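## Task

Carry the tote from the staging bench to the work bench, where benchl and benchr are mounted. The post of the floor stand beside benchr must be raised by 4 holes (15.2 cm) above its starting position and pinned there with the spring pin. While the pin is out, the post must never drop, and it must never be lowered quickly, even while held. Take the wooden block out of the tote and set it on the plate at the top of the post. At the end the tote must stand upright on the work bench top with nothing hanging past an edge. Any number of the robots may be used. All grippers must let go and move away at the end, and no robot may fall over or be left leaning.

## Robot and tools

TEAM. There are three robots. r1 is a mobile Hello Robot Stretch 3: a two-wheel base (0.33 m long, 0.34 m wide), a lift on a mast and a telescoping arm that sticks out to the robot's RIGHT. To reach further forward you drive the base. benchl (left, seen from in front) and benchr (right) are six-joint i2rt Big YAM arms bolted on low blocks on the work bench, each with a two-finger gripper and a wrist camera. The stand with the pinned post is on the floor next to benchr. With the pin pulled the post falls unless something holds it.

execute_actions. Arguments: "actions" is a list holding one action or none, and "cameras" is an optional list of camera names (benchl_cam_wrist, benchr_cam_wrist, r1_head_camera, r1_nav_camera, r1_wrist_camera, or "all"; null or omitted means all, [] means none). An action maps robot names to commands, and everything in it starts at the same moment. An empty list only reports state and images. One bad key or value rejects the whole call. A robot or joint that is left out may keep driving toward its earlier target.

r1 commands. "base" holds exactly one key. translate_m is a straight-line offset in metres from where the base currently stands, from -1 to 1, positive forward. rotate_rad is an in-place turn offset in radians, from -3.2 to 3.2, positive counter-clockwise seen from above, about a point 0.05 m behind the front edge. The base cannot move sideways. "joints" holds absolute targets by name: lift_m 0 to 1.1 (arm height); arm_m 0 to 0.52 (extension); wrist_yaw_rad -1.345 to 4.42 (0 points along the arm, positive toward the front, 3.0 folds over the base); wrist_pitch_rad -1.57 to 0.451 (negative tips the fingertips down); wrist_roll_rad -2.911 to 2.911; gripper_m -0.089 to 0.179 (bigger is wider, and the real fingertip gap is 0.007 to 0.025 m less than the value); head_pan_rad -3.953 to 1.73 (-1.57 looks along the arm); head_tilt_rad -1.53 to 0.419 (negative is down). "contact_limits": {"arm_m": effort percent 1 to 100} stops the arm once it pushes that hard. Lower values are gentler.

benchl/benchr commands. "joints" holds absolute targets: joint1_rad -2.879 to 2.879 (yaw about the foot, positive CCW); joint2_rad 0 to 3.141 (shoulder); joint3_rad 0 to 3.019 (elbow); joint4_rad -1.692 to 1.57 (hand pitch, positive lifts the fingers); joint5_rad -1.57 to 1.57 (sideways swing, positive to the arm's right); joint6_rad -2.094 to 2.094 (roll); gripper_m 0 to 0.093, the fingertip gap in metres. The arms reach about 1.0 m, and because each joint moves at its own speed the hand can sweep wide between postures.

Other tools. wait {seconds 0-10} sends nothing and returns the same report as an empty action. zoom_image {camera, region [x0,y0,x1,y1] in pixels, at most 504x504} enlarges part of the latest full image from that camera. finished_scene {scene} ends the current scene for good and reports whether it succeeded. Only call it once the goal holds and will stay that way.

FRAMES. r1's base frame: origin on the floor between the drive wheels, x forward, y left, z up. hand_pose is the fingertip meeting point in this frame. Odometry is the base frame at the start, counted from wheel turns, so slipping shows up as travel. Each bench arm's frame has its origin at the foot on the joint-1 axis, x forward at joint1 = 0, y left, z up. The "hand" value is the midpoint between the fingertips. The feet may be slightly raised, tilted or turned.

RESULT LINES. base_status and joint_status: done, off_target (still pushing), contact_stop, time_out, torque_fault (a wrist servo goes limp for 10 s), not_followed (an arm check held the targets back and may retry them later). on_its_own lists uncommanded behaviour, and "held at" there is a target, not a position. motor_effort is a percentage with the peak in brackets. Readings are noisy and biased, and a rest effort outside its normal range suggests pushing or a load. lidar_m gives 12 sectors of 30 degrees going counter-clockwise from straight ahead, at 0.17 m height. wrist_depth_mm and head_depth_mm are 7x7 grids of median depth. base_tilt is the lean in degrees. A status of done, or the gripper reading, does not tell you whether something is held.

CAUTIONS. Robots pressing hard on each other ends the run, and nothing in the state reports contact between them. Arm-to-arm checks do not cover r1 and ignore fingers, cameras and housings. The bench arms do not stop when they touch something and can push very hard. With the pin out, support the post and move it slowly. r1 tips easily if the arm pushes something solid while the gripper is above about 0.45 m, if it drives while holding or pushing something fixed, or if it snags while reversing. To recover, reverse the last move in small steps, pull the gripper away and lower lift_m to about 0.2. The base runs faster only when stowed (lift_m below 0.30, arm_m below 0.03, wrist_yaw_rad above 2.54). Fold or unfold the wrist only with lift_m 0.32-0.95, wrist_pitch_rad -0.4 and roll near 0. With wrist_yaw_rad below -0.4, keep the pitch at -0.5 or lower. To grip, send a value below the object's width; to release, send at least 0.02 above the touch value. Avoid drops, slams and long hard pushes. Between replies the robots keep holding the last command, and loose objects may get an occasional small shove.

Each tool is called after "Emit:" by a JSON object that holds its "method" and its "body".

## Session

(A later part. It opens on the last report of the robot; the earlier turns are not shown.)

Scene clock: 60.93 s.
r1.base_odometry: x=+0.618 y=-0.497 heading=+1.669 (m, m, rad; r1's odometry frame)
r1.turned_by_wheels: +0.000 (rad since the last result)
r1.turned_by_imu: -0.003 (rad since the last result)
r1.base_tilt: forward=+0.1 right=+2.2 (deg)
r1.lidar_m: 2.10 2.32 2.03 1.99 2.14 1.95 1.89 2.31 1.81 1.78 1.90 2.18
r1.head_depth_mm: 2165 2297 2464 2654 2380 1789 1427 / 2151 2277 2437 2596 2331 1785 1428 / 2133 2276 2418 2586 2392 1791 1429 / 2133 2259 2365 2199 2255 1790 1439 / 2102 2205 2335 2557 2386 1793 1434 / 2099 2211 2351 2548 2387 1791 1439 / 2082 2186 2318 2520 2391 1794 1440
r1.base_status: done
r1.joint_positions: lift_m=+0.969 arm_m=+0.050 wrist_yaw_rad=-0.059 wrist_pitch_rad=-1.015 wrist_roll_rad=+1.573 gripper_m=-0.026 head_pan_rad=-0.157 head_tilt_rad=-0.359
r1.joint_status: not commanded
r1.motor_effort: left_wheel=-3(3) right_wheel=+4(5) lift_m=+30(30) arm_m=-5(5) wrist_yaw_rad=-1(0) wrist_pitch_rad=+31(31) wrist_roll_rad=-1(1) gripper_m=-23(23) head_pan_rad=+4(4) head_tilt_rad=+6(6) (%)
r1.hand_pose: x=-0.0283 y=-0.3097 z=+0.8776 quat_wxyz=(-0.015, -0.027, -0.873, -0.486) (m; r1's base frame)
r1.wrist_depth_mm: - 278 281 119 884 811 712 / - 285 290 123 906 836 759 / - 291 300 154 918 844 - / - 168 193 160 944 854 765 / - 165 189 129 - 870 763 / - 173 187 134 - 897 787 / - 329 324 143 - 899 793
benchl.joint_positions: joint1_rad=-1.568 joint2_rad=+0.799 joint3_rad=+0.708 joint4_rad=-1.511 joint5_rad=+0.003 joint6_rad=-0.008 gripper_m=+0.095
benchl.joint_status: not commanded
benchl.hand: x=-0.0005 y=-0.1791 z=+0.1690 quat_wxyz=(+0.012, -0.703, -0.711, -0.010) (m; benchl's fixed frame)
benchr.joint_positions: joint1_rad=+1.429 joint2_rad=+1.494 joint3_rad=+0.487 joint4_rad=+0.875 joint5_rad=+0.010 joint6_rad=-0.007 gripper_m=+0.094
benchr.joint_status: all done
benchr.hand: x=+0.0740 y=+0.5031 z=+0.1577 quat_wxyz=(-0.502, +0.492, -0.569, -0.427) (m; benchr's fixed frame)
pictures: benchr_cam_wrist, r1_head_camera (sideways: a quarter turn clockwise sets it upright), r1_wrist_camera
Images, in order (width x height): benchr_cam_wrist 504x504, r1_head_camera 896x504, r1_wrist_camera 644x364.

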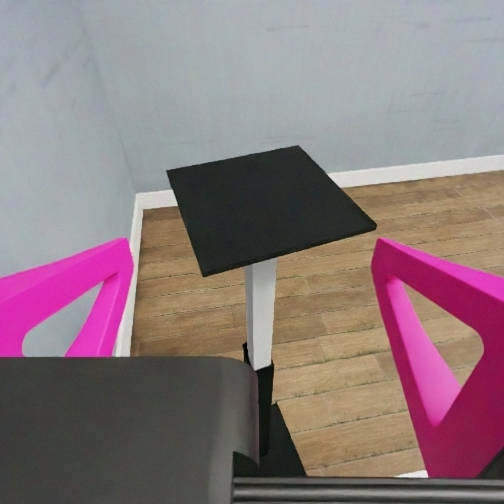

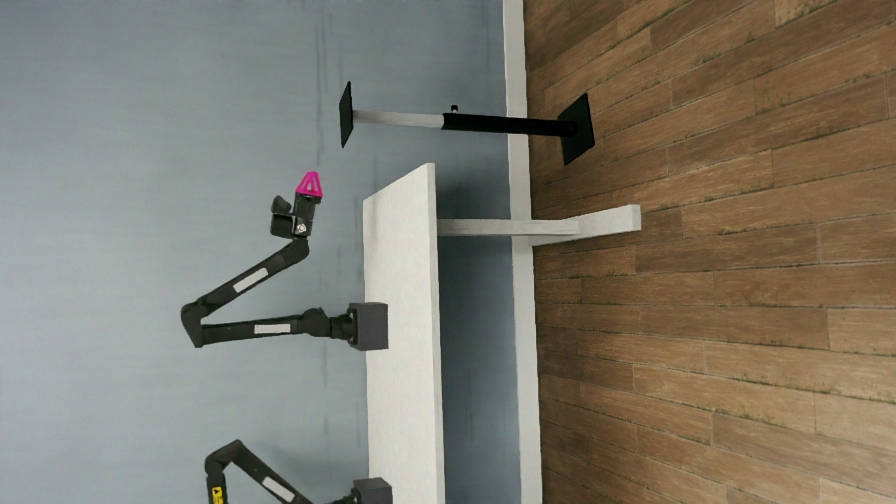

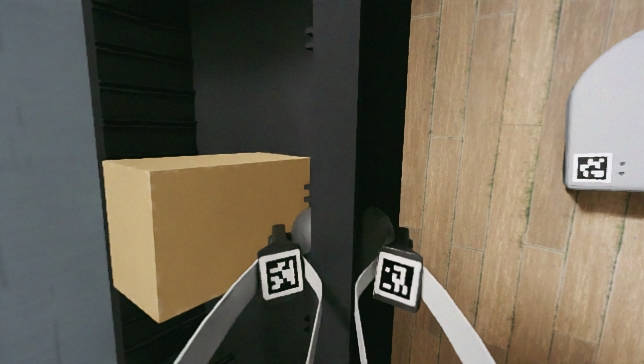

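Emit:
{"method": "execute_actions", "body": {"actions": [{"r1":{"base":{"translate_m":1.0},"joints":{"head_pan_rad":-0.55}},"benchr":{"joints":{"joint1_rad":1.42,"joint2_rad":2.03,"joint3_rad":0.62,"joint4_rad":1.43,"joint6_rad":1.58}}}], "cameras": ["r1_head_camera","benchr_cam_wrist"]}}

Emit:
{"method": "execute_actions", "body": {"actions": [{"r1":{"base":{"translate_m":0.16}}}], "cameras": []}}

Emit:
{"method": "execute_actions", "body": {"actions": [{"r1":{"base":{"rotate_rad":1.45},"joints":{"head_pan_rad":-1.62,"head_tilt_rad":-0.7}}}], "cameras": []}}

Emit:
{"method": "execute_actions", "body": {"actions": [{"r1":{"joints":{"arm_m":0.41,"lift_m":0.93}}}], "cameras": ["r1_head_camera","r1_wrist_camera"]}}

Scene clock: 74.80 s.
r1.base_odometry: x=+0.520 y=+0.498 heading=+1.669 (m, m, rad; r1's odometry frame)
r1.turned_by_wheels: +0.000 (rad since the last result)
r1.turned_by_imu: -0.003 (rad since the last result)
r1.base_tilt: forward=+0.1 right=+2.2 (deg)
r1.lidar_m: 1.53 1.43 1.93 1.89 2.04 2.88 2.88 2.43 1.90 1.87 1.98 1.13
r1.head_depth_mm: 1646 1774 1908 2076 2202 1781 1429 / 1571 1674 1789 1936 2083 1783 1431 / 1487 1591 1699 1794 1942 1658 1432 / 1431 1506 1615 1722 1078 1731 1430 / 1355 1446 1531 1347 1081 1357 1398 / 1299 1375 1432 1351 1087 1578 1443 / 1253 1289 1386 1458 1087 877 1441
r1.base_status: done
r1.joint_positions: lift_m=+0.969 arm_m=+0.050 wrist_yaw_rad=-0.059 wrist_pitch_rad=-1.015 wrist_roll_rad=+1.573 gripper_m=-0.026 head_pan_rad=-0.543 head_tilt_rad=-0.359
r1.joint_status: all done
r1.motor_effort: left_wheel=-2(4) right_wheel=+3(6) lift_m=+30(30) arm_m=-5(5) wrist_yaw_rad=+0(1) wrist_pitch_rad=+31(31) wrist_roll_rad=-1(1) gripper_m=-23(23) head_pan_rad=-5(42) head_tilt_rad=+6(6) (%)
r1.hand_pose: x=-0.0283 y=-0.3097 z=+0.8776 quat_wxyz=(-0.015, -0.027, -0.873, -0.486) (m; r1's base frame)
r1.wrist_depth_mm: - 280 282 119 872 808 715 / - 284 289 123 884 840 753 / - 290 297 154 917 852 - / - 167 194 160 951 860 780 / - 165 189 128 - 887 765 / - 173 186 134 - 894 774 / - 331 322 143 - 909 800
benchl.joint_positions: joint1_rad=-1.568 joint2_rad=+0.799 joint3_rad=+0.708 joint4_rad=-1.511 joint5_rad=+0.003 joint6_rad=-0.008 gripper_m=+0.095
benchl.joint_status: not commanded
benchl.hand: x=-0.0005 y=-0.1791 z=+0.1690 quat_wxyz=(+0.012, -0.703, -0.711, -0.010) (m; benchl's fixed frame)
benchr.joint_positions: joint1_rad=+1.429 joint2_rad=+2.028 joint3_rad=+0.614 joint4_rad=+1.404 joint5_rad=+0.010 joint6_rad=+1.570 gripper_m=+0.094
benchr.joint_status: all done
benchr.hand: x=+0.0807 y=+0.5498 z=+0.0605 quat_wxyz=(-0.054, -0.054, -0.708, -0.702) (m; benchr's fixed frame)
pictures: benchr_cam_wrist, r1_head_camera (sideways: a quarter turn clockwise sets it upright)
Images, in order (width x height): benchr_cam_wrist 504x504, r1_head_camera 896x504.

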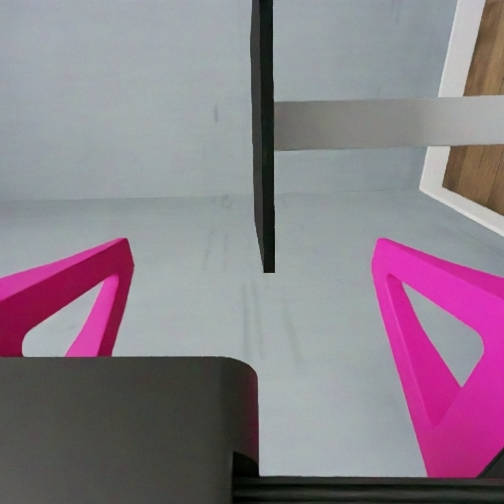

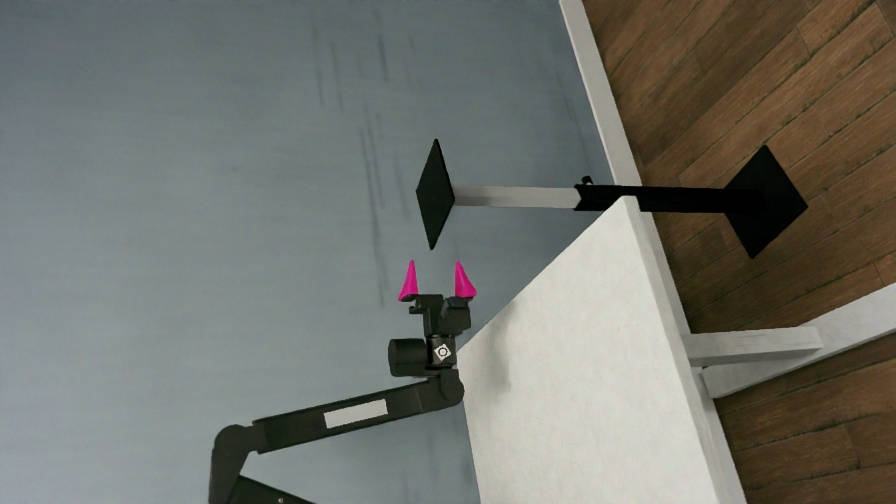

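Scene clock: 77.73 s.
r1.base_odometry: x=+0.504 y=+0.657 heading=+1.669 (m, m, rad; r1's odometry frame)
r1.turned_by_wheels: +0.000 (rad since the last result)
r1.turned_by_imu: -0.001 (rad since the last result)
r1.base_tilt: forward=+0.1 right=+2.2 (deg)
r1.lidar_m: 1.37 1.30 1.92 1.88 2.02 2.98 3.03 2.46 1.92 1.89 1.78 0.98
r1.head_depth_mm: 1477 1581 1705 1856 2021 1786 1428 / 1397 1503 1609 1715 1887 1783 1432 / 1338 1416 1518 1602 1711 907 1415 / 1274 1348 1436 1499 1083 840 1428 / 1216 1291 1367 1103 1081 810 1297 / 1167 1219 1006 1345 1085 811 1359 / 1114 1160 1247 1327 1037 812 711
r1.base_status: done
r1.joint_positions: lift_m=+0.969 arm_m=+0.050 wrist_yaw_rad=-0.059 wrist_pitch_rad=-1.015 wrist_roll_rad=+1.573 gripper_m=-0.026 head_pan_rad=-0.543 head_tilt_rad=-0.359
r1.joint_status: not commanded
r1.motor_effort: left_wheel=-3(3) right_wheel=+3(6) lift_m=+30(30) arm_m=-4(5) wrist_yaw_rad=-1(0) wrist_pitch_rad=+31(31) wrist_roll_rad=-1(1) gripper_m=-22(22) head_pan_rad=-5(5) head_tilt_rad=+6(7) (%)
r1.hand_pose: x=-0.0283 y=-0.3097 z=+0.8776 quat_wxyz=(-0.015, -0.027, -0.873, -0.486) (m; r1's base frame)
r1.wrist_depth_mm: - 281 281 120 881 823 725 / - 286 291 124 904 835 763 / - 289 299 155 924 851 - / - 168 193 160 929 867 784 / - 164 189 129 - 875 764 / - 173 187 134 - 894 782 / - 330 322 143 - 899 782
benchl.joint_positions: joint1_rad=-1.568 joint2_rad=+0.799 joint3_rad=+0.708 joint4_rad=-1.511 joint5_rad=+0.003 joint6_rad=-0.008 gripper_m=+0.095
benchl.joint_status: not commanded
benchl.hand: x=-0.0005 y=-0.1791 z=+0.1690 quat_wxyz=(+0.012, -0.703, -0.711, -0.010) (m; benchl's fixed frame)
benchr.joint_positions: joint1_rad=+1.429 joint2_rad=+2.028 joint3_rad=+0.614 joint4_rad=+1.404 joint5_rad=+0.010 joint6_rad=+1.570 gripper_m=+0.094
benchr.joint_status: not commanded
benchr.hand: x=+0.0807 y=+0.5498 z=+0.0605 quat_wxyz=(-0.054, -0.054, -0.708, -0.702) (m; benchr's fixed frame)
pictures: none
No camera images: the call's "cameras" was empty. Leave "cameras" out to get every camera's image.

Scene clock: 81.03 s.
r1.base_odometry: x=+0.504 y=+0.657 heading=+3.119 (m, m, rad; r1's odometry frame)
r1.turned_by_wheels: +1.450 (rad since the last result)
r1.turned_by_imu: +1.465 (rad since the last result)
r1.base_tilt: forward=+0.1 right=+2.2 (deg)
r1.lidar_m: 1.88 1.94 2.61 3.03 2.75 1.97 1.89 1.95 0.98 1.37 1.31 1.29
r1.head_depth_mm: 1177 1021 1423 - - 1283 1171 / 901 1002 1254 - - 1263 1174 / 1159 1295 1147 - - 1271 1173 / 1098 1248 1068 - - 1298 1177 / 1143 1221 1064 670 617 1268 1171 / 1136 1270 1154 659 599 494 1172 / 1124 1252 1154 886 516 1277 1174
r1.base_status: done
r1.joint_positions: lift_m=+0.969 arm_m=+0.050 wrist_yaw_rad=-0.059 wrist_pitch_rad=-1.015 wrist_roll_rad=+1.573 gripper_m=-0.026 head_pan_rad=-1.613 head_tilt_rad=-0.691
r1.joint_status: all done
r1.motor_effort: left_wheel=-3(6) right_wheel=+2(7) lift_m=+29(29) arm_m=-5(5) wrist_yaw_rad=-1(1) wrist_pitch_rad=+31(31) wrist_roll_rad=-1(1) gripper_m=-22(23) head_pan_rad=-5(55) head_tilt_rad=-6(35) (%)
r1.hand_pose: x=-0.0283 y=-0.3097 z=+0.8776 quat_wxyz=(-0.015, -0.027, -0.873, -0.486) (m; r1's base frame)
r1.wrist_depth_mm: 759 278 279 119 889 818 726 / 801 284 289 122 899 827 760 / 795 290 298 154 917 851 - / 660 168 192 160 945 860 779 / 661 165 189 129 - 875 766 / 839 173 187 134 - 887 772 / 865 331 322 143 - 912 788
benchl.joint_positions: joint1_rad=-1.568 joint2_rad=+0.799 joint3_rad=+0.708 joint4_rad=-1.511 joint5_rad=+0.003 joint6_rad=-0.008 gripper_m=+0.095
benchl.joint_status: not commanded
benchl.hand: x=-0.0005 y=-0.1791 z=+0.1690 quat_wxyz=(+0.012, -0.703, -0.711, -0.010) (m; benchl's fixed frame)
benchr.joint_positions: joint1_rad=+1.429 joint2_rad=+2.028 joint3_rad=+0.614 joint4_rad=+1.404 joint5_rad=+0.010 joint6_rad=+1.570 gripper_m=+0.094
benchr.joint_status: not commanded
benchr.hand: x=+0.0807 y=+0.5498 z=+0.0605 quat_wxyz=(-0.054, -0.054, -0.708, -0.702) (m; benchr's fixed frame)
pictures: none
No camera images: the call's "cameras" was empty. Leave "cameras" out to get every camera's image.

Scene clock: 84.90 s.
r1.base_odometry: x=+0.504 y=+0.657 heading=+3.119 (m, m, rad; r1's odometry frame)
r1.turned_by_wheels: +0.000 (rad since the last result)
r1.turned_by_imu: -0.001 (rad since the last result)
r1.base_tilt: forward=+0.1 right=+2.3 (deg)
r1.lidar_m: 1.88 1.94 2.61 3.03 2.75 1.97 1.89 1.95 0.98 1.37 1.31 1.30
r1.head_depth_mm: 1176 1029 - - 1569 1359 1170 / 901 958 938 801 1489 1353 1171 / 1157 - 942 787 1565 1357 1172 / 1096 1003 - 790 1566 1360 1173 / 1141 1217 966 793 1567 1354 1177 / 1132 1270 971 828 1533 1359 1173 / 1125 1257 1153 882 1527 1360 1178
r1.base_status: not commanded
r1.joint_positions: lift_m=+0.930 arm_m=+0.410 wrist_yaw_rad=-0.059 wrist_pitch_rad=-1.016 wrist_roll_rad=+1.573 gripper_m=-0.026 head_pan_rad=-1.613 head_tilt_rad=-0.691
r1.joint_status: all done
r1.motor_effort: left_wheel=-3(3) right_wheel=+4(4) lift_m=+16(27) arm_m=+4(5) wrist_yaw_rad=+0(1) wrist_pitch_rad=+32(32) wrist_roll_rad=-1(1) gripper_m=-23(23) head_pan_rad=-6(5) head_tilt_rad=-6(6) (%)
r1.hand_pose: x=-0.0283 y=-0.6687 z=+0.8383 quat_wxyz=(-0.015, -0.027, -0.873, -0.487) (m; r1's base frame)
r1.wrist_depth_mm: 579 282 281 120 223 217 696 / 589 285 288 123 225 220 699 / 600 289 298 155 230 221 712 / 579 168 193 160 238 225 725 / 384 166 189 128 250 229 743 / 573 173 186 134 245 235 748 / 602 328 322 144 259 236 757
benchl.joint_positions: joint1_rad=-1.568 joint2_rad=+0.799 joint3_rad=+0.708 joint4_rad=-1.511 joint5_rad=+0.003 joint6_rad=-0.008 gripper_m=+0.095
benchl.joint_status: not commanded
benchl.hand: x=-0.0005 y=-0.1791 z=+0.1690 quat_wxyz=(+0.012, -0.703, -0.711, -0.010) (m; benchl's fixed frame)
benchr.joint_positions: joint1_rad=+1.429 joint2_rad=+2.028 joint3_rad=+0.614 joint4_rad=+1.404 joint5_rad=+0.010 joint6_rad=+1.570 gripper_m=+0.094
benchr.joint_status: not commanded
benchr.hand: x=+0.0807 y=+0.5498 z=+0.0605 quat_wxyz=(-0.054, -0.054, -0.708, -0.702) (m; benchr's fixed frame)
pictures: r1_head_camera (sideways: a quarter turn clockwise sets it upright), r1_wrist_camera
Images, in order (width x height): r1_head_camera 896x504, r1_wrist_camera 644x364.

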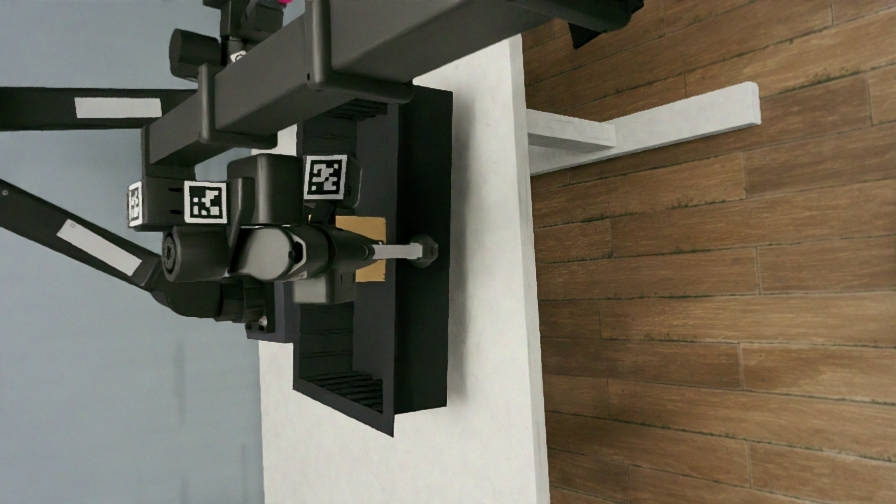

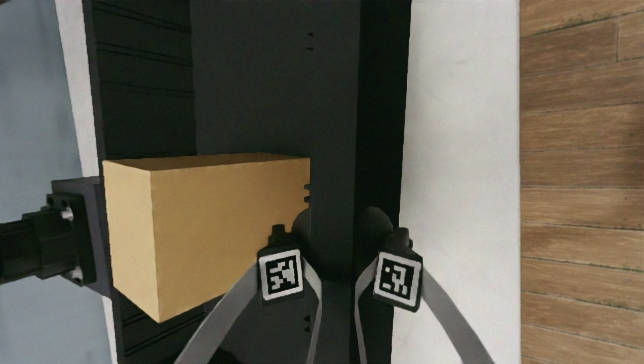

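Emit:
{"method": "execute_actions", "body": {"actions": [{"r1":{"base":{"translate_m":0.04},"joints":{"lift_m":0.9}},"benchr":{"joints":{"joint2_rad":2.125,"joint3_rad":0.9,"joint4_rad":1.25,"gripper_m":0.06}}}], "cameras": ["benchr_cam_wrist"]}}

Emit:
{"method": "execute_actions", "body": {"actions": [{"r1":{"joints":{"lift_m":0.875,"wrist_pitch_rad":-1.0}}}], "cameras": []}}

Emit:
{"method": "execute_actions", "body": {"actions": [{"r1":{"joints":{"gripper_m":0.065,"wrist_pitch_rad":-1.05}}}], "cameras": []}}

Emit:
{"method": "execute_actions", "body": {"actions": [{"r1":{"joints":{"lift_m":0.93,"arm_m":0.388}}}], "cameras": ["r1_wrist_camera"]}}

Emit:
{"method": "execute_actions", "body": {"actions": [{"r1":{"base":{"translate_m":-1.0},"joints":{"arm_m":0.0,"wrist_roll_rad":0,"wrist_yaw_rad":0,"head_pan_rad":-1.25,"head_tilt_rad":-0.6}}}], "cameras": ["r1_head_camera"]}}

Scene clock: 87.93 s.
r1.base_odometry: x=+0.464 y=+0.658 heading=+3.119 (m, m, rad; r1's odometry frame)
r1.turned_by_wheels: +0.000 (rad since the last result)
r1.turned_by_imu: -0.001 (rad since the last result)
r1.base_tilt: forward=+0.0 right=+2.3 (deg)
r1.lidar_m: 1.84 1.91 2.55 3.02 2.82 2.01 1.93 1.98 1.00 1.36 1.27 1.29
r1.head_depth_mm: 898 999 1194 - 1568 1324 1171 / 1165 1281 - 800 1475 1326 1172 / 915 1254 - 801 1569 1355 1173 / 1133 974 - 802 1574 1353 1177 / 1142 1262 989 801 1530 1360 1174 / 1130 1262 1150 814 1536 1360 1176 / 1123 1255 1150 883 1532 1357 1177
r1.base_status: done
r1.joint_positions: lift_m=+0.900 arm_m=+0.410 wrist_yaw_rad=-0.059 wrist_pitch_rad=-1.016 wrist_roll_rad=+1.573 gripper_m=-0.026 head_pan_rad=-1.613 head_tilt_rad=-0.691
r1.joint_status: all done
r1.motor_effort: left_wheel=-2(4) right_wheel=+2(7) lift_m=+16(18) arm_m=+4(4) wrist_yaw_rad=-1(1) wrist_pitch_rad=+32(32) wrist_roll_rad=-1(1) gripper_m=-23(24) head_pan_rad=-6(6) head_tilt_rad=-6(6) (%)
r1.hand_pose: x=-0.0283 y=-0.6687 z=+0.8083 quat_wxyz=(-0.015, -0.027, -0.873, -0.487) (m; r1's base frame)
r1.wrist_depth_mm: 548 279 281 119 195 190 678 / 567 284 290 122 199 195 686 / 577 289 298 154 203 199 698 / 362 168 192 160 208 199 698 / 368 165 189 128 218 201 720 / 584 173 187 134 217 206 725 / 606 331 323 146 228 208 736
benchl.joint_positions: joint1_rad=-1.568 joint2_rad=+0.799 joint3_rad=+0.708 joint4_rad=-1.511 joint5_rad=+0.003 joint6_rad=-0.008 gripper_m=+0.095
benchl.joint_status: not commanded
benchl.hand: x=-0.0005 y=-0.1791 z=+0.1690 quat_wxyz=(+0.012, -0.703, -0.711, -0.010) (m; benchl's fixed frame)
benchr.joint_positions: joint1_rad=+1.429 joint2_rad=+2.123 joint3_rad=+0.889 joint4_rad=+1.269 joint5_rad=+0.010 joint6_rad=+1.571 gripper_m=+0.060
benchr.joint_status: all done
benchr.hand: x=+0.0941 y=+0.6435 z=+0.0647 quat_wxyz=(-0.055, -0.053, -0.693, -0.717) (m; benchr's fixed frame)
pictures: benchr_cam_wrist
Images, in order (width x height): benchr_cam_wrist 504x504.

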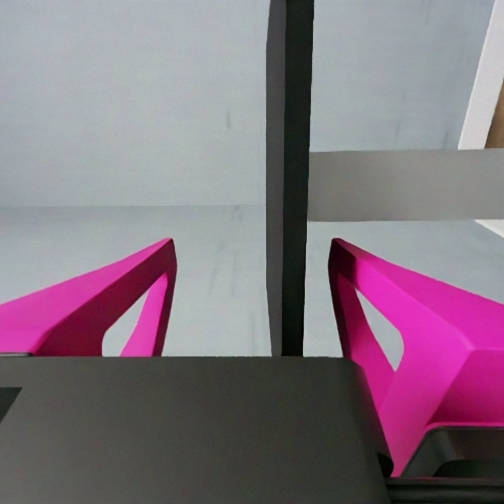

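Scene clock: 88.93 s.
r1.base_odometry: x=+0.464 y=+0.658 heading=+3.119 (m, m, rad; r1's odometry frame)
r1.turned_by_wheels: +0.000 (rad since the last result)
r1.turned_by_imu: +0.000 (rad since the last result)
r1.base_tilt: forward=+0.1 right=+2.3 (deg)
r1.lidar_m: 1.85 1.90 2.54 3.04 2.81 2.01 1.93 1.99 0.99 1.36 1.27 1.29
r1.head_depth_mm: 896 1001 1141 - - 1324 1171 / 1167 1305 - 802 1474 1329 1171 / 914 1271 - 805 1574 1354 1174 / 1131 997 - 801 1571 1363 1169 / 1139 1262 1070 811 1531 1356 1171 / 1134 1264 1151 822 1528 1354 1175 / 1125 1254 1152 885 1536 1361 1171
r1.base_status: not commanded
r1.joint_positions: lift_m=+0.875 arm_m=+0.410 wrist_yaw_rad=-0.059 wrist_pitch_rad=-1.043 wrist_roll_rad=+1.573 gripper_m=-0.026 head_pan_rad=-1.613 head_tilt_rad=-0.691
r1.joint_status: all done
r1.motor_effort: left_wheel=-2(3) right_wheel=+3(3) lift_m=+14(16) arm_m=+3(4) wrist_yaw_rad=+0(1) wrist_pitch_rad=+21(31) wrist_roll_rad=-1(1) gripper_m=-21(22) head_pan_rad=-5(6) head_tilt_rad=-5(6) (%)
r1.hand_pose: x=-0.0279 y=-0.6624 z=+0.7804 quat_wxyz=(-0.015, -0.026, -0.866, -0.498) (m; r1's base frame)
r1.wrist_depth_mm: 351 284 259 117 176 701 647 / 367 288 266 120 181 707 673 / 500 293 276 123 185 729 676 / 332 155 195 163 191 732 677 / 345 155 189 128 195 746 699 / 369 161 185 133 193 766 715 / 588 289 302 162 208 801 729
benchl.joint_positions: joint1_rad=-1.568 joint2_rad=+0.799 joint3_rad=+0.708 joint4_rad=-1.511 joint5_rad=+0.003 joint6_rad=-0.008 gripper_m=+0.095
benchl.joint_status: not commanded
benchl.hand: x=-0.0005 y=-0.1791 z=+0.1690 quat_wxyz=(+0.012, -0.703, -0.711, -0.010) (m; benchl's fixed frame)
benchr.joint_positions: joint1_rad=+1.429 joint2_rad=+2.123 joint3_rad=+0.889 joint4_rad=+1.269 joint5_rad=+0.010 joint6_rad=+1.571 gripper_m=+0.060
benchr.joint_status: not commanded
benchr.hand: x=+0.0941 y=+0.6435 z=+0.0647 quat_wxyz=(-0.055, -0.053, -0.693, -0.717) (m; benchr's fixed frame)
pictures: none
No camera images: the call's "cameras" was empty. Leave "cameras" out to get every camera's image.

Scene clock: 90.33 s.
r1.base_odometry: x=+0.464 y=+0.658 heading=+3.119 (m, m, rad; r1's odometry frame)
r1.turned_by_wheels: +0.000 (rad since the last result)
r1.turned_by_imu: +0.000 (rad since the last result)
r1.base_tilt: forward=+0.1 right=+2.3 (deg)
r1.lidar_m: 1.84 1.90 2.55 3.04 2.81 2.02 1.93 1.99 0.99 1.37 1.27 1.28
r1.head_depth_mm: 898 998 1144 - - 1329 1172 / 1170 1307 - 801 1476 1330 1170 / 915 1275 - 802 1571 1358 1171 / 1136 998 - 801 1574 1354 1173 / 1141 1265 1066 809 1533 1358 1171 / 1135 1267 1155 823 1534 1359 1174 / 1126 1257 1156 883 1535 1359 1175
r1.base_status: not commanded
r1.joint_positions: lift_m=+0.875 arm_m=+0.410 wrist_yaw_rad=-0.059 wrist_pitch_rad=-1.059 wrist_roll_rad=+1.573 gripper_m=+0.065 head_pan_rad=-1.613 head_tilt_rad=-0.691
r1.joint_status: all done
r1.motor_effort: left_wheel=-2(2) right_wheel=+2(2) lift_m=+14(14) arm_m=+3(4) wrist_yaw_rad=-1(0) wrist_pitch_rad=+4(18) wrist_roll_rad=-1(0) gripper_m=+1(79) head_pan_rad=-6(5) head_tilt_rad=-6(6) (%)
r1.hand_pose: x=-0.0277 y=-0.6588 z=+0.7787 quat_wxyz=(-0.016, -0.026, -0.863, -0.505) (m; r1's base frame)
r1.wrist_depth_mm: 248 285 254 119 178 710 656 / 255 290 263 123 182 721 668 / 372 295 271 126 186 737 677 / 333 154 197 129 190 735 697 / 338 155 177 133 192 755 699 / 360 158 278 137 204 775 716 / 575 293 314 141 206 784 728
benchl.joint_positions: joint1_rad=-1.568 joint2_rad=+0.799 joint3_rad=+0.708 joint4_rad=-1.511 joint5_rad=+0.003 joint6_rad=-0.008 gripper_m=+0.095
benchl.joint_status: not commanded
benchl.hand: x=-0.0005 y=-0.1791 z=+0.1690 quat_wxyz=(+0.012, -0.703, -0.711, -0.010) (m; benchl's fixed frame)
benchr.joint_positions: joint1_rad=+1.429 joint2_rad=+2.123 joint3_rad=+0.889 joint4_rad=+1.269 joint5_rad=+0.010 joint6_rad=+1.571 gripper_m=+0.060
benchr.joint_status: not commanded
benchr.hand: x=+0.0941 y=+0.6435 z=+0.0647 quat_wxyz=(-0.055, -0.053, -0.693, -0.717) (m; benchr's fixed frame)
pictures: none
No camera images: the call's "cameras" was empty. Leave "cameras" out to get every camera's image.

Scene clock: 91.67 s.
r1.base_odometry: x=+0.464 y=+0.658 heading=+3.119 (m, m, rad; r1's odometry frame)
r1.turned_by_wheels: +0.000 (rad since the last result)
r1.turned_by_imu: +0.000 (rad since the last result)
r1.base_tilt: forward=+0.1 right=+2.2 (deg)
r1.lidar_m: 1.84 1.90 2.56 3.03 2.81 2.02 1.93 1.99 0.99 1.37 1.27 1.29
r1.head_depth_mm: 898 996 - - 1565 1356 1173 / 1165 1268 976 802 1475 1324 1168 / 917 - - 804 1562 1356 1170 / 1135 1006 - 807 1570 1351 1173 / 1141 1259 1065 809 1541 1362 1174 / 1132 1268 1152 822 1536 1357 1177 / 1127 1253 1150 884 1538 1362 1173
r1.base_status: not commanded
r1.joint_positions: lift_m=+0.930 arm_m=+0.388 wrist_yaw_rad=-0.059 wrist_pitch_rad=-1.058 wrist_roll_rad=+1.573 gripper_m=+0.065 head_pan_rad=-1.613 head_tilt_rad=-0.691
r1.joint_status: all done
r1.motor_effort: left_wheel=-2(2) right_wheel=+3(3) lift_m=+26(26) arm_m=-5(5) wrist_yaw_rad=+0(1) wrist_pitch_rad=+4(4) wrist_roll_rad=-1(1) gripper_m=+1(1) head_pan_rad=-5(5) head_tilt_rad=-6(6) (%)
r1.hand_pose: x=-0.0277 y=-0.6377 z=+0.8331 quat_wxyz=(-0.016, -0.026, -0.863, -0.505) (m; r1's base frame)
r1.wrist_depth_mm: 549 314 321 270 228 784 688 / 586 320 338 276 234 778 712 / 591 336 348 285 238 801 710 / 390 320 220 265 245 810 725 / 399 329 210 272 247 827 746 / 620 368 355 309 264 830 758 / 633 571 369 318 265 853 753
benchl.joint_positions: joint1_rad=-1.568 joint2_rad=+0.799 joint3_rad=+0.708 joint4_rad=-1.511 joint5_rad=+0.003 joint6_rad=-0.008 gripper_m=+0.095
benchl.joint_status: not commanded
benchl.hand: x=-0.0005 y=-0.1791 z=+0.1690 quat_wxyz=(+0.012, -0.703, -0.711, -0.010) (m; benchl's fixed frame)
benchr.joint_positions: joint1_rad=+1.429 joint2_rad=+2.123 joint3_rad=+0.889 joint4_rad=+1.269 joint5_rad=+0.010 joint6_rad=+1.571 gripper_m=+0.060
benchr.joint_status: not commanded
benchr.hand: x=+0.0941 y=+0.6435 z=+0.0647 quat_wxyz=(-0.055, -0.053, -0.693, -0.717) (m; benchr's fixed frame)
pictures: r1_wrist_camera
Images, in order (width x height): r1_wrist_camera 644x364.

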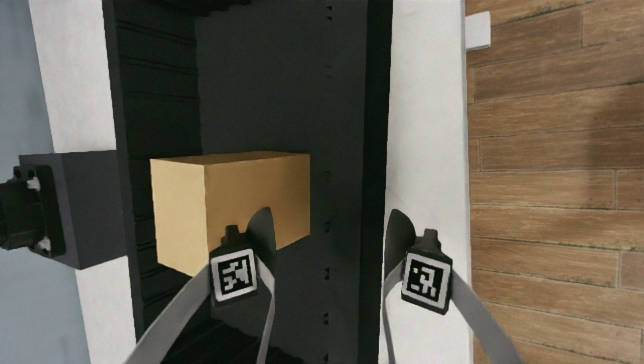

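Scene clock: 102.63 s.
r1.base_odometry: x=+1.464 y=+0.635 heading=+3.119 (m, m, rad; r1's odometry frame)
r1.turned_by_wheels: +0.000 (rad since the last result)
r1.turned_by_imu: -0.002 (rad since the last result)
r1.base_tilt: forward=+0.1 right=+2.3 (deg)
r1.lidar_m: 2.84 2.92 3.35 2.96 1.36 0.98 0.93 0.96 1.29 1.39 1.01 1.92
r1.head_depth_mm: 1116 1221 1351 1518 1665 1508 - / 1143 1255 1392 1566 1680 1475 1243 / 1175 1293 1412 1618 1740 1432 1240 / 1202 1331 1100 1648 1703 1432 1222 / 1241 1363 1240 1751 1749 1437 1220 / 1271 1349 1238 1318 1597 1432 1221 / 1012 1459 1383 997 1745 1439 1222
r1.base_status: done
r1.joint_positions: lift_m=+0.930 arm_m=+0.000 wrist_yaw_rad=-0.001 wrist_pitch_rad=-1.058 wrist_roll_rad=+0.003 gripper_m=+0.065 head_pan_rad=-1.257 head_tilt_rad=-0.606
r1.joint_status: all done
r1.motor_effort: left_wheel=-2(5) right_wheel=+4(3) lift_m=+26(26) arm_m=-5(6) wrist_yaw_rad=+0(1) wrist_pitch_rad=+4(4) wrist_roll_rad=-1(3) gripper_m=+0(1) head_pan_rad=+4(40) head_tilt_rad=+4(17) (%)
r1.hand_pose: x=-0.0217 y=-0.2501 z=+0.8332 quat_wxyz=(+0.610, +0.356, -0.611, -0.358) (m; r1's base frame)
r1.wrist_depth_mm: - - - - - - - / - - - - - - - / - - - - - - - / - - - - - - - / - - - - - 955 938 / 971 950 921 933 921 892 902 / 906 891 883 896 866 862 859
benchl.joint_positions: joint1_rad=-1.568 joint2_rad=+0.799 joint3_rad=+0.708 joint4_rad=-1.511 joint5_rad=+0.003 joint6_rad=-0.008 gripper_m=+0.095
benchl.joint_status: not commanded
benchl.hand: x=-0.0005 y=-0.1791 z=+0.1690 quat_wxyz=(+0.012, -0.703, -0.711, -0.010) (m; benchl's fixed frame)
benchr.joint_positions: joint1_rad=+1.429 joint2_rad=+2.123 joint3_rad=+0.889 joint4_rad=+1.269 joint5_rad=+0.010 joint6_rad=+1.571 gripper_m=+0.060
benchr.joint_status: not commanded
benchr.hand: x=+0.0941 y=+0.6435 z=+0.0647 quat_wxyz=(-0.055, -0.053, -0.693, -0.717) (m; benchr's fixed frame)
pictures: r1_head_camera (sideways: a quarter turn clockwise sets it upright)
Images, in order (width x height): r1_head_camera 896x504.

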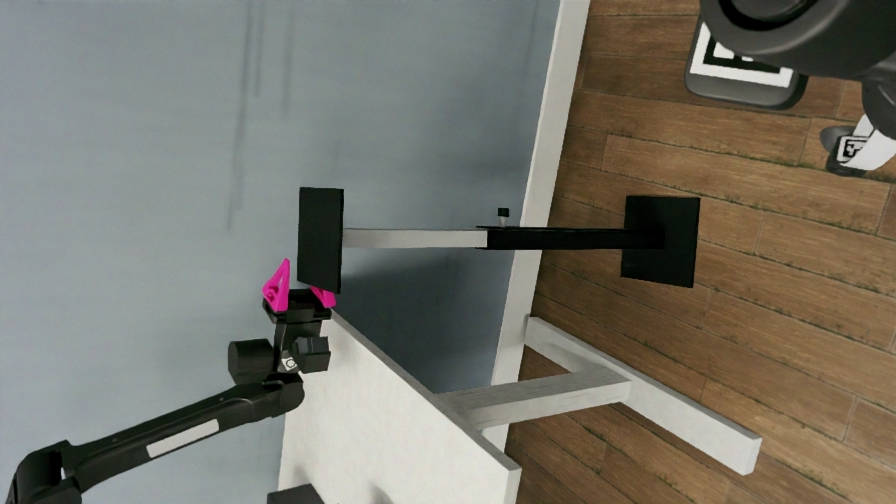

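Emit:
{"method": "execute_actions", "body": {"actions": [{"r1":{"base":{"rotate_rad":1.26},"joints":{"lift_m":0.75,"wrist_pitch_rad":0.02}},"benchr":{"joints":{"joint2_rad":2.14,"joint4_rad":1.225}}}], "cameras": []}}

Emit:
{"method": "execute_actions", "body": {"actions": [{"r1":{"base":{"translate_m":-0.51},"joints":{"lift_m":0.4,"arm_m":0.1,"wrist_yaw_rad":1.57}},"benchr":{"joints":{"gripper_m":0.0}}}], "cameras": ["benchr_cam_wrist","r1_nav_camera"]}}

Emit:
{"method": "execute_actions", "body": {"actions": [{"r1":{"base":{"rotate_rad":-0.985},"joints":{"head_pan_rad":-1.15,"head_tilt_rad":-0.85}}}], "cameras": []}}

Emit:
{"method": "execute_actions", "body": {"actions": [{"r1":{"joints":{"arm_m":0.38}}}], "cameras": ["r1_head_camera","r1_wrist_camera"]}}

Scene clock: 107.97 s.
r1.base_odometry: x=+1.464 y=+0.635 heading=-1.905 (m, m, rad; r1's odometry frame)
r1.turned_by_wheels: +1.260 (rad since the last result)
r1.turned_by_imu: +1.273 (rad since the last result)
r1.base_tilt: forward=+0.1 right=+2.2 (deg)
r1.lidar_m: 2.96 2.17 1.14 0.94 0.93 1.03 1.40 1.02 1.14 2.09 2.84 3.17
r1.head_depth_mm: 2394 2558 2874 2168 1730 1400 1272 / 2384 2628 2840 2224 1736 1409 - / 2377 2619 2848 2224 1737 1434 1217 / 2370 2641 2846 2229 1748 1438 1216 / 2348 2600 2817 2229 1737 1438 1223 / 2350 2580 2796 2230 1747 1438 1222 / 2351 2594 2800 2234 1755 1434 1218
r1.base_status: done
r1.joint_positions: lift_m=+0.750 arm_m=+0.000 wrist_yaw_rad=-0.001 wrist_pitch_rad=-0.001 wrist_roll_rad=+0.003 gripper_m=+0.065 head_pan_rad=-1.257 head_tilt_rad=-0.606
r1.joint_status: all done
r1.motor_effort: left_wheel=-3(7) right_wheel=+3(6) lift_m=+12(24) arm_m=-4(5) wrist_yaw_rad=+0(1) wrist_pitch_rad=+10(11) wrist_roll_rad=-1(1) gripper_m=+0(1) head_pan_rad=+4(4) head_tilt_rad=+4(4) (%)
r1.hand_pose: x=-0.0216 y=-0.4015 z=+0.8647 quat_wxyz=(+0.706, +0.000, -0.708, -0.001) (m; r1's base frame)
r1.wrist_depth_mm: - - - - - - - / - - - - - - - / - - - - - - - / - - - - - 833 960 / - - - - - 682 639 / - - - - - - 681 / - - - - - - -
benchl.joint_positions: joint1_rad=-1.568 joint2_rad=+0.799 joint3_rad=+0.708 joint4_rad=-1.511 joint5_rad=+0.003 joint6_rad=-0.008 gripper_m=+0.095
benchl.joint_status: not commanded
benchl.hand: x=-0.0005 y=-0.1791 z=+0.1690 quat_wxyz=(+0.012, -0.703, -0.711, -0.010) (m; benchl's fixed frame)
benchr.joint_positions: joint1_rad=+1.429 joint2_rad=+2.123 joint3_rad=+0.889 joint4_rad=+1.243 joint5_rad=+0.010 joint6_rad=+1.571 gripper_m=+0.060
benchr.joint_status: all done
benchr.hand: x=+0.0941 y=+0.6436 z=+0.0585 quat_wxyz=(-0.054, -0.053, -0.702, -0.708) (m; benchr's fixed frame)
pictures: none
No camera images: the call's "cameras" was empty. Leave "cameras" out to get every camera's image.

Scene clock: 114.13 s.
r1.base_odometry: x=+1.631 y=+1.117 heading=-1.905 (m, m, rad; r1's odometry frame)
r1.turned_by_wheels: +0.000 (rad since the last result)
r1.turned_by_imu: -0.001 (rad since the last result)
r1.base_tilt: forward=+0.1 right=+2.2 (deg)
r1.lidar_m: 3.48 1.78 0.93 0.76 0.76 0.84 0.92 0.91 0.65 0.92 2.99 3.33
r1.head_depth_mm: 2441 1698 1291 986 1642 1361 1216 / 2533 2673 1231 991 1637 1437 1218 / 2536 2668 1344 1987 1737 1430 1221 / 2510 2770 2989 2231 1737 1435 1214 / 2512 2767 2936 2216 1742 1438 1218 / 2479 2758 2929 2226 1746 1439 1223 / 2478 2750 2917 2220 1744 1439 1224
r1.base_status: done
r1.joint_positions: lift_m=+0.400 arm_m=+0.100 wrist_yaw_rad=+1.567 wrist_pitch_rad=-0.001 wrist_roll_rad=+0.003 gripper_m=+0.065 head_pan_rad=-1.257 head_tilt_rad=-0.606
r1.joint_status: all done
r1.motor_effort: left_wheel=-2(5) right_wheel=+3(3) lift_m=+12(13) arm_m=+4(4) wrist_yaw_rad=+1(2) wrist_pitch_rad=+10(10) wrist_roll_rad=+0(1) gripper_m=+1(1) head_pan_rad=+4(4) head_tilt_rad=+4(4) (%)
r1.hand_pose: x=+0.2349 y=-0.2456 z=+0.5149 quat_wxyz=(+0.501, +0.500, -0.501, +0.498) (m; r1's base frame)
r1.wrist_depth_mm: - - - - - - - / - - - - - - - / - - - - - - - / - - - - - - - / - - - - - - - / - - - - - - - / 886 899 865 870 884 882 860
benchl.joint_positions: joint1_rad=-1.568 joint2_rad=+0.799 joint3_rad=+0.708 joint4_rad=-1.511 joint5_rad=+0.003 joint6_rad=-0.008 gripper_m=+0.095
benchl.joint_status: not commanded
benchl.hand: x=-0.0005 y=-0.1791 z=+0.1690 quat_wxyz=(+0.012, -0.703, -0.711, -0.010) (m; benchl's fixed frame)
benchr.joint_positions: joint1_rad=+1.429 joint2_rad=+2.129 joint3_rad=+0.890 joint4_rad=+1.235 joint5_rad=+0.011 joint6_rad=+1.557 gripper_m=+0.005
benchr.joint_status: gripper_m off_target (ended at +0.005, target +0.000)
benchr.hand: x=+0.0941 y=+0.6435 z=+0.0532 quat_wxyz=(-0.059, -0.049, -0.707, -0.703) (m; benchr's fixed frame)
pictures: benchr_cam_wrist, r1_nav_camera (sideways: a quarter turn counterclockwise sets it upright)
Images, in order (width x height): benchr_cam_wrist 504x504, r1_nav_camera 672x504.

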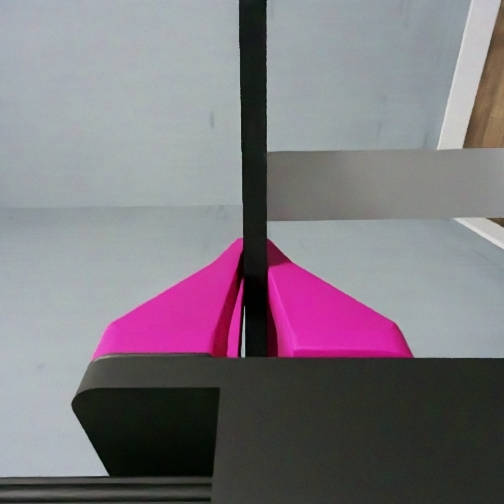

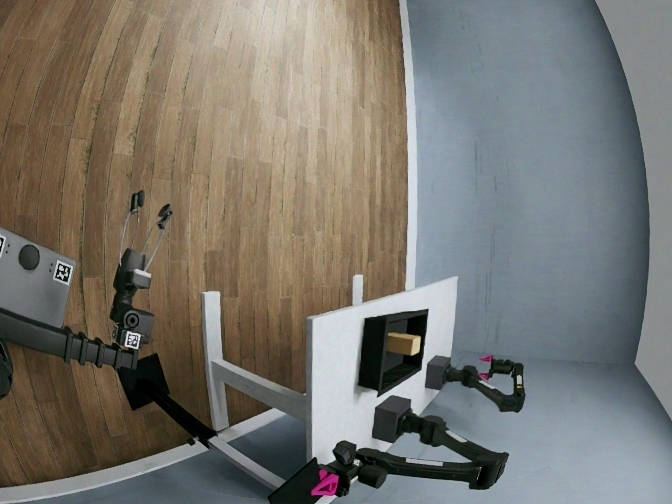

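Scene clock: 116.63 s.
r1.base_odometry: x=+1.631 y=+1.117 heading=-2.890 (m, m, rad; r1's odometry frame)
r1.turned_by_wheels: -0.985 (rad since the last result)
r1.turned_by_imu: -0.996 (rad since the last result)
r1.base_tilt: forward=+0.1 right=+2.3 (deg)
r1.lidar_m: 3.01 3.47 3.47 1.57 0.89 0.76 0.76 0.87 0.91 0.91 0.66 0.94
r1.head_depth_mm: 816 912 1033 1199 1383 1260 1158 / 871 980 1126 1317 1432 1282 1081 / 929 1060 1232 1463 1451 1257 1101 / 1002 1105 748 1045 1351 1266 1101 / 1082 1100 1476 1655 1447 1260 1121 / 1152 817 996 1361 1419 1266 1118 / 797 1105 934 1657 1452 1262 1121
r1.base_status: done
r1.joint_positions: lift_m=+0.400 arm_m=+0.100 wrist_yaw_rad=+1.568 wrist_pitch_rad=-0.001 wrist_roll_rad=+0.003 gripper_m=+0.065 head_pan_rad=-1.157 head_tilt_rad=-0.839
r1.joint_status: all done
r1.motor_effort: left_wheel=+1(5) right_wheel=-1(2) lift_m=+12(12) arm_m=+3(4) wrist_yaw_rad=+1(1) wrist_pitch_rad=+10(10) wrist_roll_rad=+0(1) gripper_m=+1(0) head_pan_rad=+4(20) head_tilt_rad=-7(33) (%)
r1.hand_pose: x=+0.2349 y=-0.2454 z=+0.5149 quat_wxyz=(+0.501, +0.500, -0.501, +0.499) (m; r1's base frame)
r1.wrist_depth_mm: - - - - - 655 436 / - - - - 652 647 512 / - - - - - - 526 / - - - - - - 538 / - - - - - - 551 / - - - - - - 568 / 877 876 877 900 861 832 584
benchl.joint_positions: joint1_rad=-1.568 joint2_rad=+0.799 joint3_rad=+0.708 joint4_rad=-1.511 joint5_rad=+0.003 joint6_rad=-0.008 gripper_m=+0.095
benchl.joint_status: not commanded
benchl.hand: x=-0.0005 y=-0.1791 z=+0.1690 quat_wxyz=(+0.012, -0.703, -0.711, -0.010) (m; benchl's fixed frame)
benchr.joint_positions: joint1_rad=+1.429 joint2_rad=+2.129 joint3_rad=+0.890 joint4_rad=+1.235 joint5_rad=+0.011 joint6_rad=+1.557 gripper_m=+0.005
benchr.joint_status: not commanded
benchr.hand: x=+0.0941 y=+0.6435 z=+0.0532 quat_wxyz=(-0.059, -0.049, -0.707, -0.703) (m; benchr's fixed frame)
pictures: none
No camera images: the call's "cameras" was empty. Leave "cameras" out to get every camera's image.

Scene clock: 119.90 s.
r1.base_odometry: x=+1.631 y=+1.117 heading=-2.890 (m, m, rad; r1's odometry frame)
r1.turned_by_wheels: +0.000 (rad since the last result)
r1.turned_by_imu: +0.000 (rad since the last result)
r1.base_tilt: forward=+0.1 right=+2.3 (deg)
r1.lidar_m: 3.00 3.46 3.47 1.57 0.89 0.76 0.76 0.87 0.91 0.91 0.65 0.94
r1.head_depth_mm: 818 912 1039 1197 1362 1273 - / 868 981 1124 1317 1398 1265 1122 / 930 1061 1223 1464 1417 1257 1120 / 997 1104 746 1441 1348 1262 1118 / 1078 1103 1480 1654 1445 1265 1120 / 1149 818 994 1358 1421 1266 1119 / 798 1102 934 1661 1454 1262 1122
r1.base_status: not commanded
r1.joint_positions: lift_m=+0.400 arm_m=+0.380 wrist_yaw_rad=+1.568 wrist_pitch_rad=-0.001 wrist_roll_rad=+0.003 gripper_m=+0.065 head_pan_rad=-1.157 head_tilt_rad=-0.839
r1.joint_status: all done
r1.motor_effort: left_wheel=+2(2) right_wheel=-1(1) lift_m=+12(12) arm_m=+4(2) wrist_yaw_rad=+0(2) wrist_pitch_rad=+10(10) wrist_roll_rad=-1(1) gripper_m=+1(1) head_pan_rad=+4(5) head_tilt_rad=-7(7) (%)
r1.hand_pose: x=+0.2349 y=-0.5254 z=+0.5149 quat_wxyz=(+0.501, +0.500, -0.501, +0.499) (m; r1's base frame)
r1.wrist_depth_mm: - - - - 426 379 390 / - - - 647 519 569 647 / - - - - 540 - 727 / - - - - 552 - 718 / - - - - 217 - 725 / - - - - - - 717 / 897 885 893 874 262 850 724
benchl.joint_positions: joint1_rad=-1.568 joint2_rad=+0.799 joint3_rad=+0.708 joint4_rad=-1.511 joint5_rad=+0.003 joint6_rad=-0.008 gripper_m=+0.095
benchl.joint_status: not commanded
benchl.hand: x=-0.0005 y=-0.1791 z=+0.1690 quat_wxyz=(+0.012, -0.703, -0.711, -0.010) (m; benchl's fixed frame)
benchr.joint_positions: joint1_rad=+1.429 joint2_rad=+2.129 joint3_rad=+0.890 joint4_rad=+1.235 joint5_rad=+0.011 joint6_rad=+1.557 gripper_m=+0.005
benchr.joint_status: not commanded
benchr.hand: x=+0.0941 y=+0.6435 z=+0.0532 quat_wxyz=(-0.059, -0.049, -0.707, -0.703) (m; benchr's fixed frame)
pictures: r1_head_camera (sideways: a quarter turn clockwise sets it upright), r1_wrist_camera
Images, in order (width x height): r1_head_camera 896x504, r1_wrist_camera 644x364.

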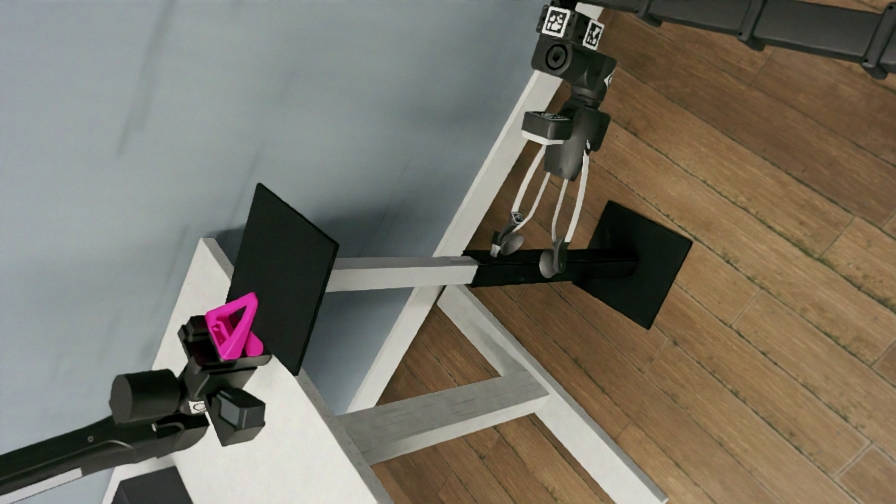

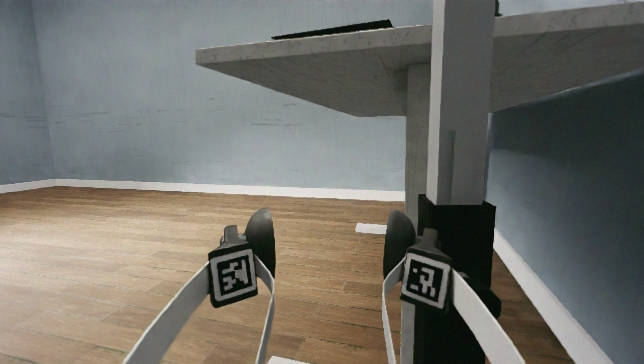

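Emit:
{"method": "execute_actions", "body": {"actions": [{"r1":{"base":{"translate_m":-0.03}}}], "cameras": []}}

Emit:
{"method": "execute_actions", "body": {"actions": [{"r1":{"joints":{"arm_m":0.463,"lift_m":0.367}}}], "cameras": ["r1_head_camera","r1_wrist_camera"]}}

Scene clock: 122.77 s.
r1.base_odometry: x=+1.660 y=+1.124 heading=-2.889 (m, m, rad; r1's odometry frame)
r1.turned_by_wheels: +0.000 (rad since the last result)
r1.turned_by_imu: +0.000 (rad since the last result)
r1.base_tilt: forward=+0.1 right=+2.2 (deg)
r1.lidar_m: 3.04 3.51 3.48 1.51 0.86 0.73 0.73 0.84 0.91 0.90 0.67 0.94
r1.head_depth_mm: 809 908 1027 1189 1357 1271 - / 864 973 1117 1311 1390 1264 1118 / 924 1048 1215 1449 1416 1260 1121 / 991 1115 1229 1550 1353 1266 1122 / 1069 1099 790 1620 1417 1261 1118 / 1149 805 1591 1576 1432 1259 1121 / 817 1063 962 1619 1418 1266 1119
r1.base_status: done
r1.joint_positions: lift_m=+0.400 arm_m=+0.380 wrist_yaw_rad=+1.568 wrist_pitch_rad=-0.001 wrist_roll_rad=+0.003 gripper_m=+0.065 head_pan_rad=-1.157 head_tilt_rad=-0.839
r1.joint_status: not commanded
r1.motor_effort: left_wheel=+1(3) right_wheel=-1(3) lift_m=+12(12) arm_m=+4(4) wrist_yaw_rad=+1(2) wrist_pitch_rad=+10(10) wrist_roll_rad=-1(1) gripper_m=+1(0) head_pan_rad=+4(4) head_tilt_rad=-7(8) (%)
r1.hand_pose: x=+0.2349 y=-0.5254 z=+0.5149 quat_wxyz=(+0.501, +0.500, -0.501, +0.499) (m; r1's base frame)
r1.wrist_depth_mm: - - - - 448 429 394 / - - - 638 480 664 622 / - - - - 569 - 721 / - - - - 573 - 710 / - - - - 236 - 703 / - - - - - - 703 / 894 899 877 875 253 847 698
benchl.joint_positions: joint1_rad=-1.568 joint2_rad=+0.799 joint3_rad=+0.708 joint4_rad=-1.511 joint5_rad=+0.003 joint6_rad=-0.008 gripper_m=+0.095
benchl.joint_status: not commanded
benchl.hand: x=-0.0005 y=-0.1791 z=+0.1690 quat_wxyz=(+0.012, -0.703, -0.711, -0.010) (m; benchl's fixed frame)
benchr.joint_positions: joint1_rad=+1.429 joint2_rad=+2.129 joint3_rad=+0.890 joint4_rad=+1.235 joint5_rad=+0.011 joint6_rad=+1.557 gripper_m=+0.005
benchr.joint_status: not commanded
benchr.hand: x=+0.0941 y=+0.6435 z=+0.0532 quat_wxyz=(-0.059, -0.049, -0.707, -0.703) (m; benchr's fixed frame)
pictures: none
No camera images: the call's "cameras" was empty. Leave "cameras" out to get every camera's image.

Scene clock: 124.60 s.
r1.base_odometry: x=+1.660 y=+1.124 heading=-2.889 (m, m, rad; r1's odometry frame)
r1.turned_by_wheels: +0.000 (rad since the last result)
r1.turned_by_imu: +0.000 (rad since the last result)
r1.base_tilt: forward=+0.1 right=+2.3 (deg)
r1.lidar_m: 3.04 3.49 3.47 1.51 0.85 0.73 0.73 0.84 0.91 0.91 0.67 0.94
r1.head_depth_mm: 809 906 1031 1187 1389 1271 1131 / 864 973 1115 1300 1398 1258 1118 / 922 1050 1217 1433 1430 1261 1115 / 992 1118 1234 1555 1358 1259 1118 / 1071 1103 793 1619 1421 1260 1119 / 1150 804 1593 1574 1431 1259 1122 / 818 1065 963 1624 1422 1260 1122
r1.base_status: not commanded
r1.joint_positions: lift_m=+0.367 arm_m=+0.463 wrist_yaw_rad=+1.568 wrist_pitch_rad=-0.001 wrist_roll_rad=+0.003 gripper_m=+0.065 head_pan_rad=-1.157 head_tilt_rad=-0.839
r1.joint_status: all done
r1.motor_effort: left_wheel=+1(1) right_wheel=-1(1) lift_m=+12(12) arm_m=+4(4) wrist_yaw_rad=+1(1) wrist_pitch_rad=+10(10) wrist_roll_rad=-1(0) gripper_m=+1(1) head_pan_rad=+3(4) head_tilt_rad=-7(7) (%)
r1.hand_pose: x=+0.2349 y=-0.6083 z=+0.4819 quat_wxyz=(+0.501, +0.500, -0.501, +0.499) (m; r1's base frame)
r1.wrist_depth_mm: - - 530 458 441 445 454 / - - - 562 616 840 587 / - - - 573 - - 579 / - - - 235 - - 574 / - - - 239 - - 569 / - - - 246 611 987 571 / 848 831 843 255 791 782 563
benchl.joint_positions: joint1_rad=-1.568 joint2_rad=+0.799 joint3_rad=+0.708 joint4_rad=-1.511 joint5_rad=+0.003 joint6_rad=-0.008 gripper_m=+0.095
benchl.joint_status: not commanded
benchl.hand: x=-0.0005 y=-0.1791 z=+0.1690 quat_wxyz=(+0.012, -0.703, -0.711, -0.010) (m; benchl's fixed frame)
benchr.joint_positions: joint1_rad=+1.429 joint2_rad=+2.129 joint3_rad=+0.890 joint4_rad=+1.235 joint5_rad=+0.011 joint6_rad=+1.557 gripper_m=+0.005
benchr.joint_status: not commanded
benchr.hand: x=+0.0941 y=+0.6435 z=+0.0532 quat_wxyz=(-0.059, -0.049, -0.707, -0.703) (m; benchr's fixed frame)
pictures: r1_head_camera (sideways: a quarter turn clockwise sets it upright), r1_wrist_camera
Images, in order (width x height): r1_head_camera 896x504, r1_wrist_camera 644x364.

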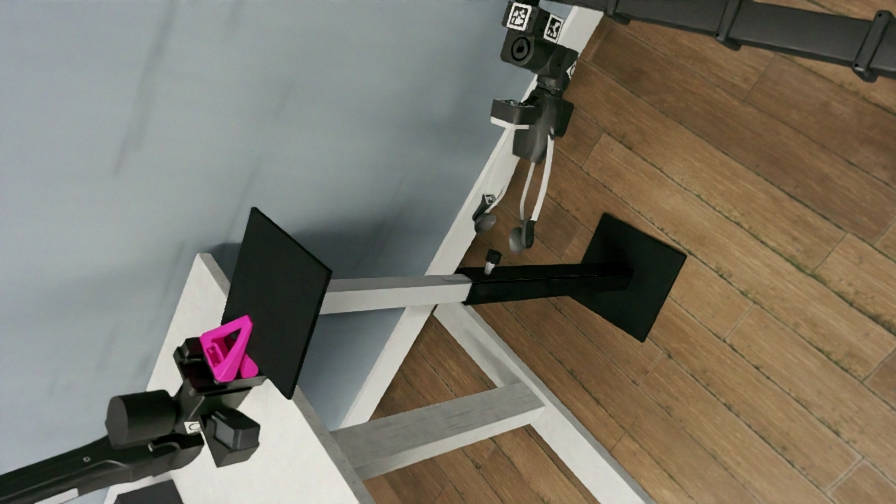

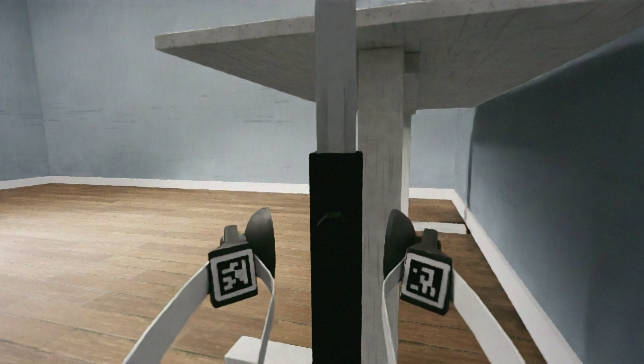

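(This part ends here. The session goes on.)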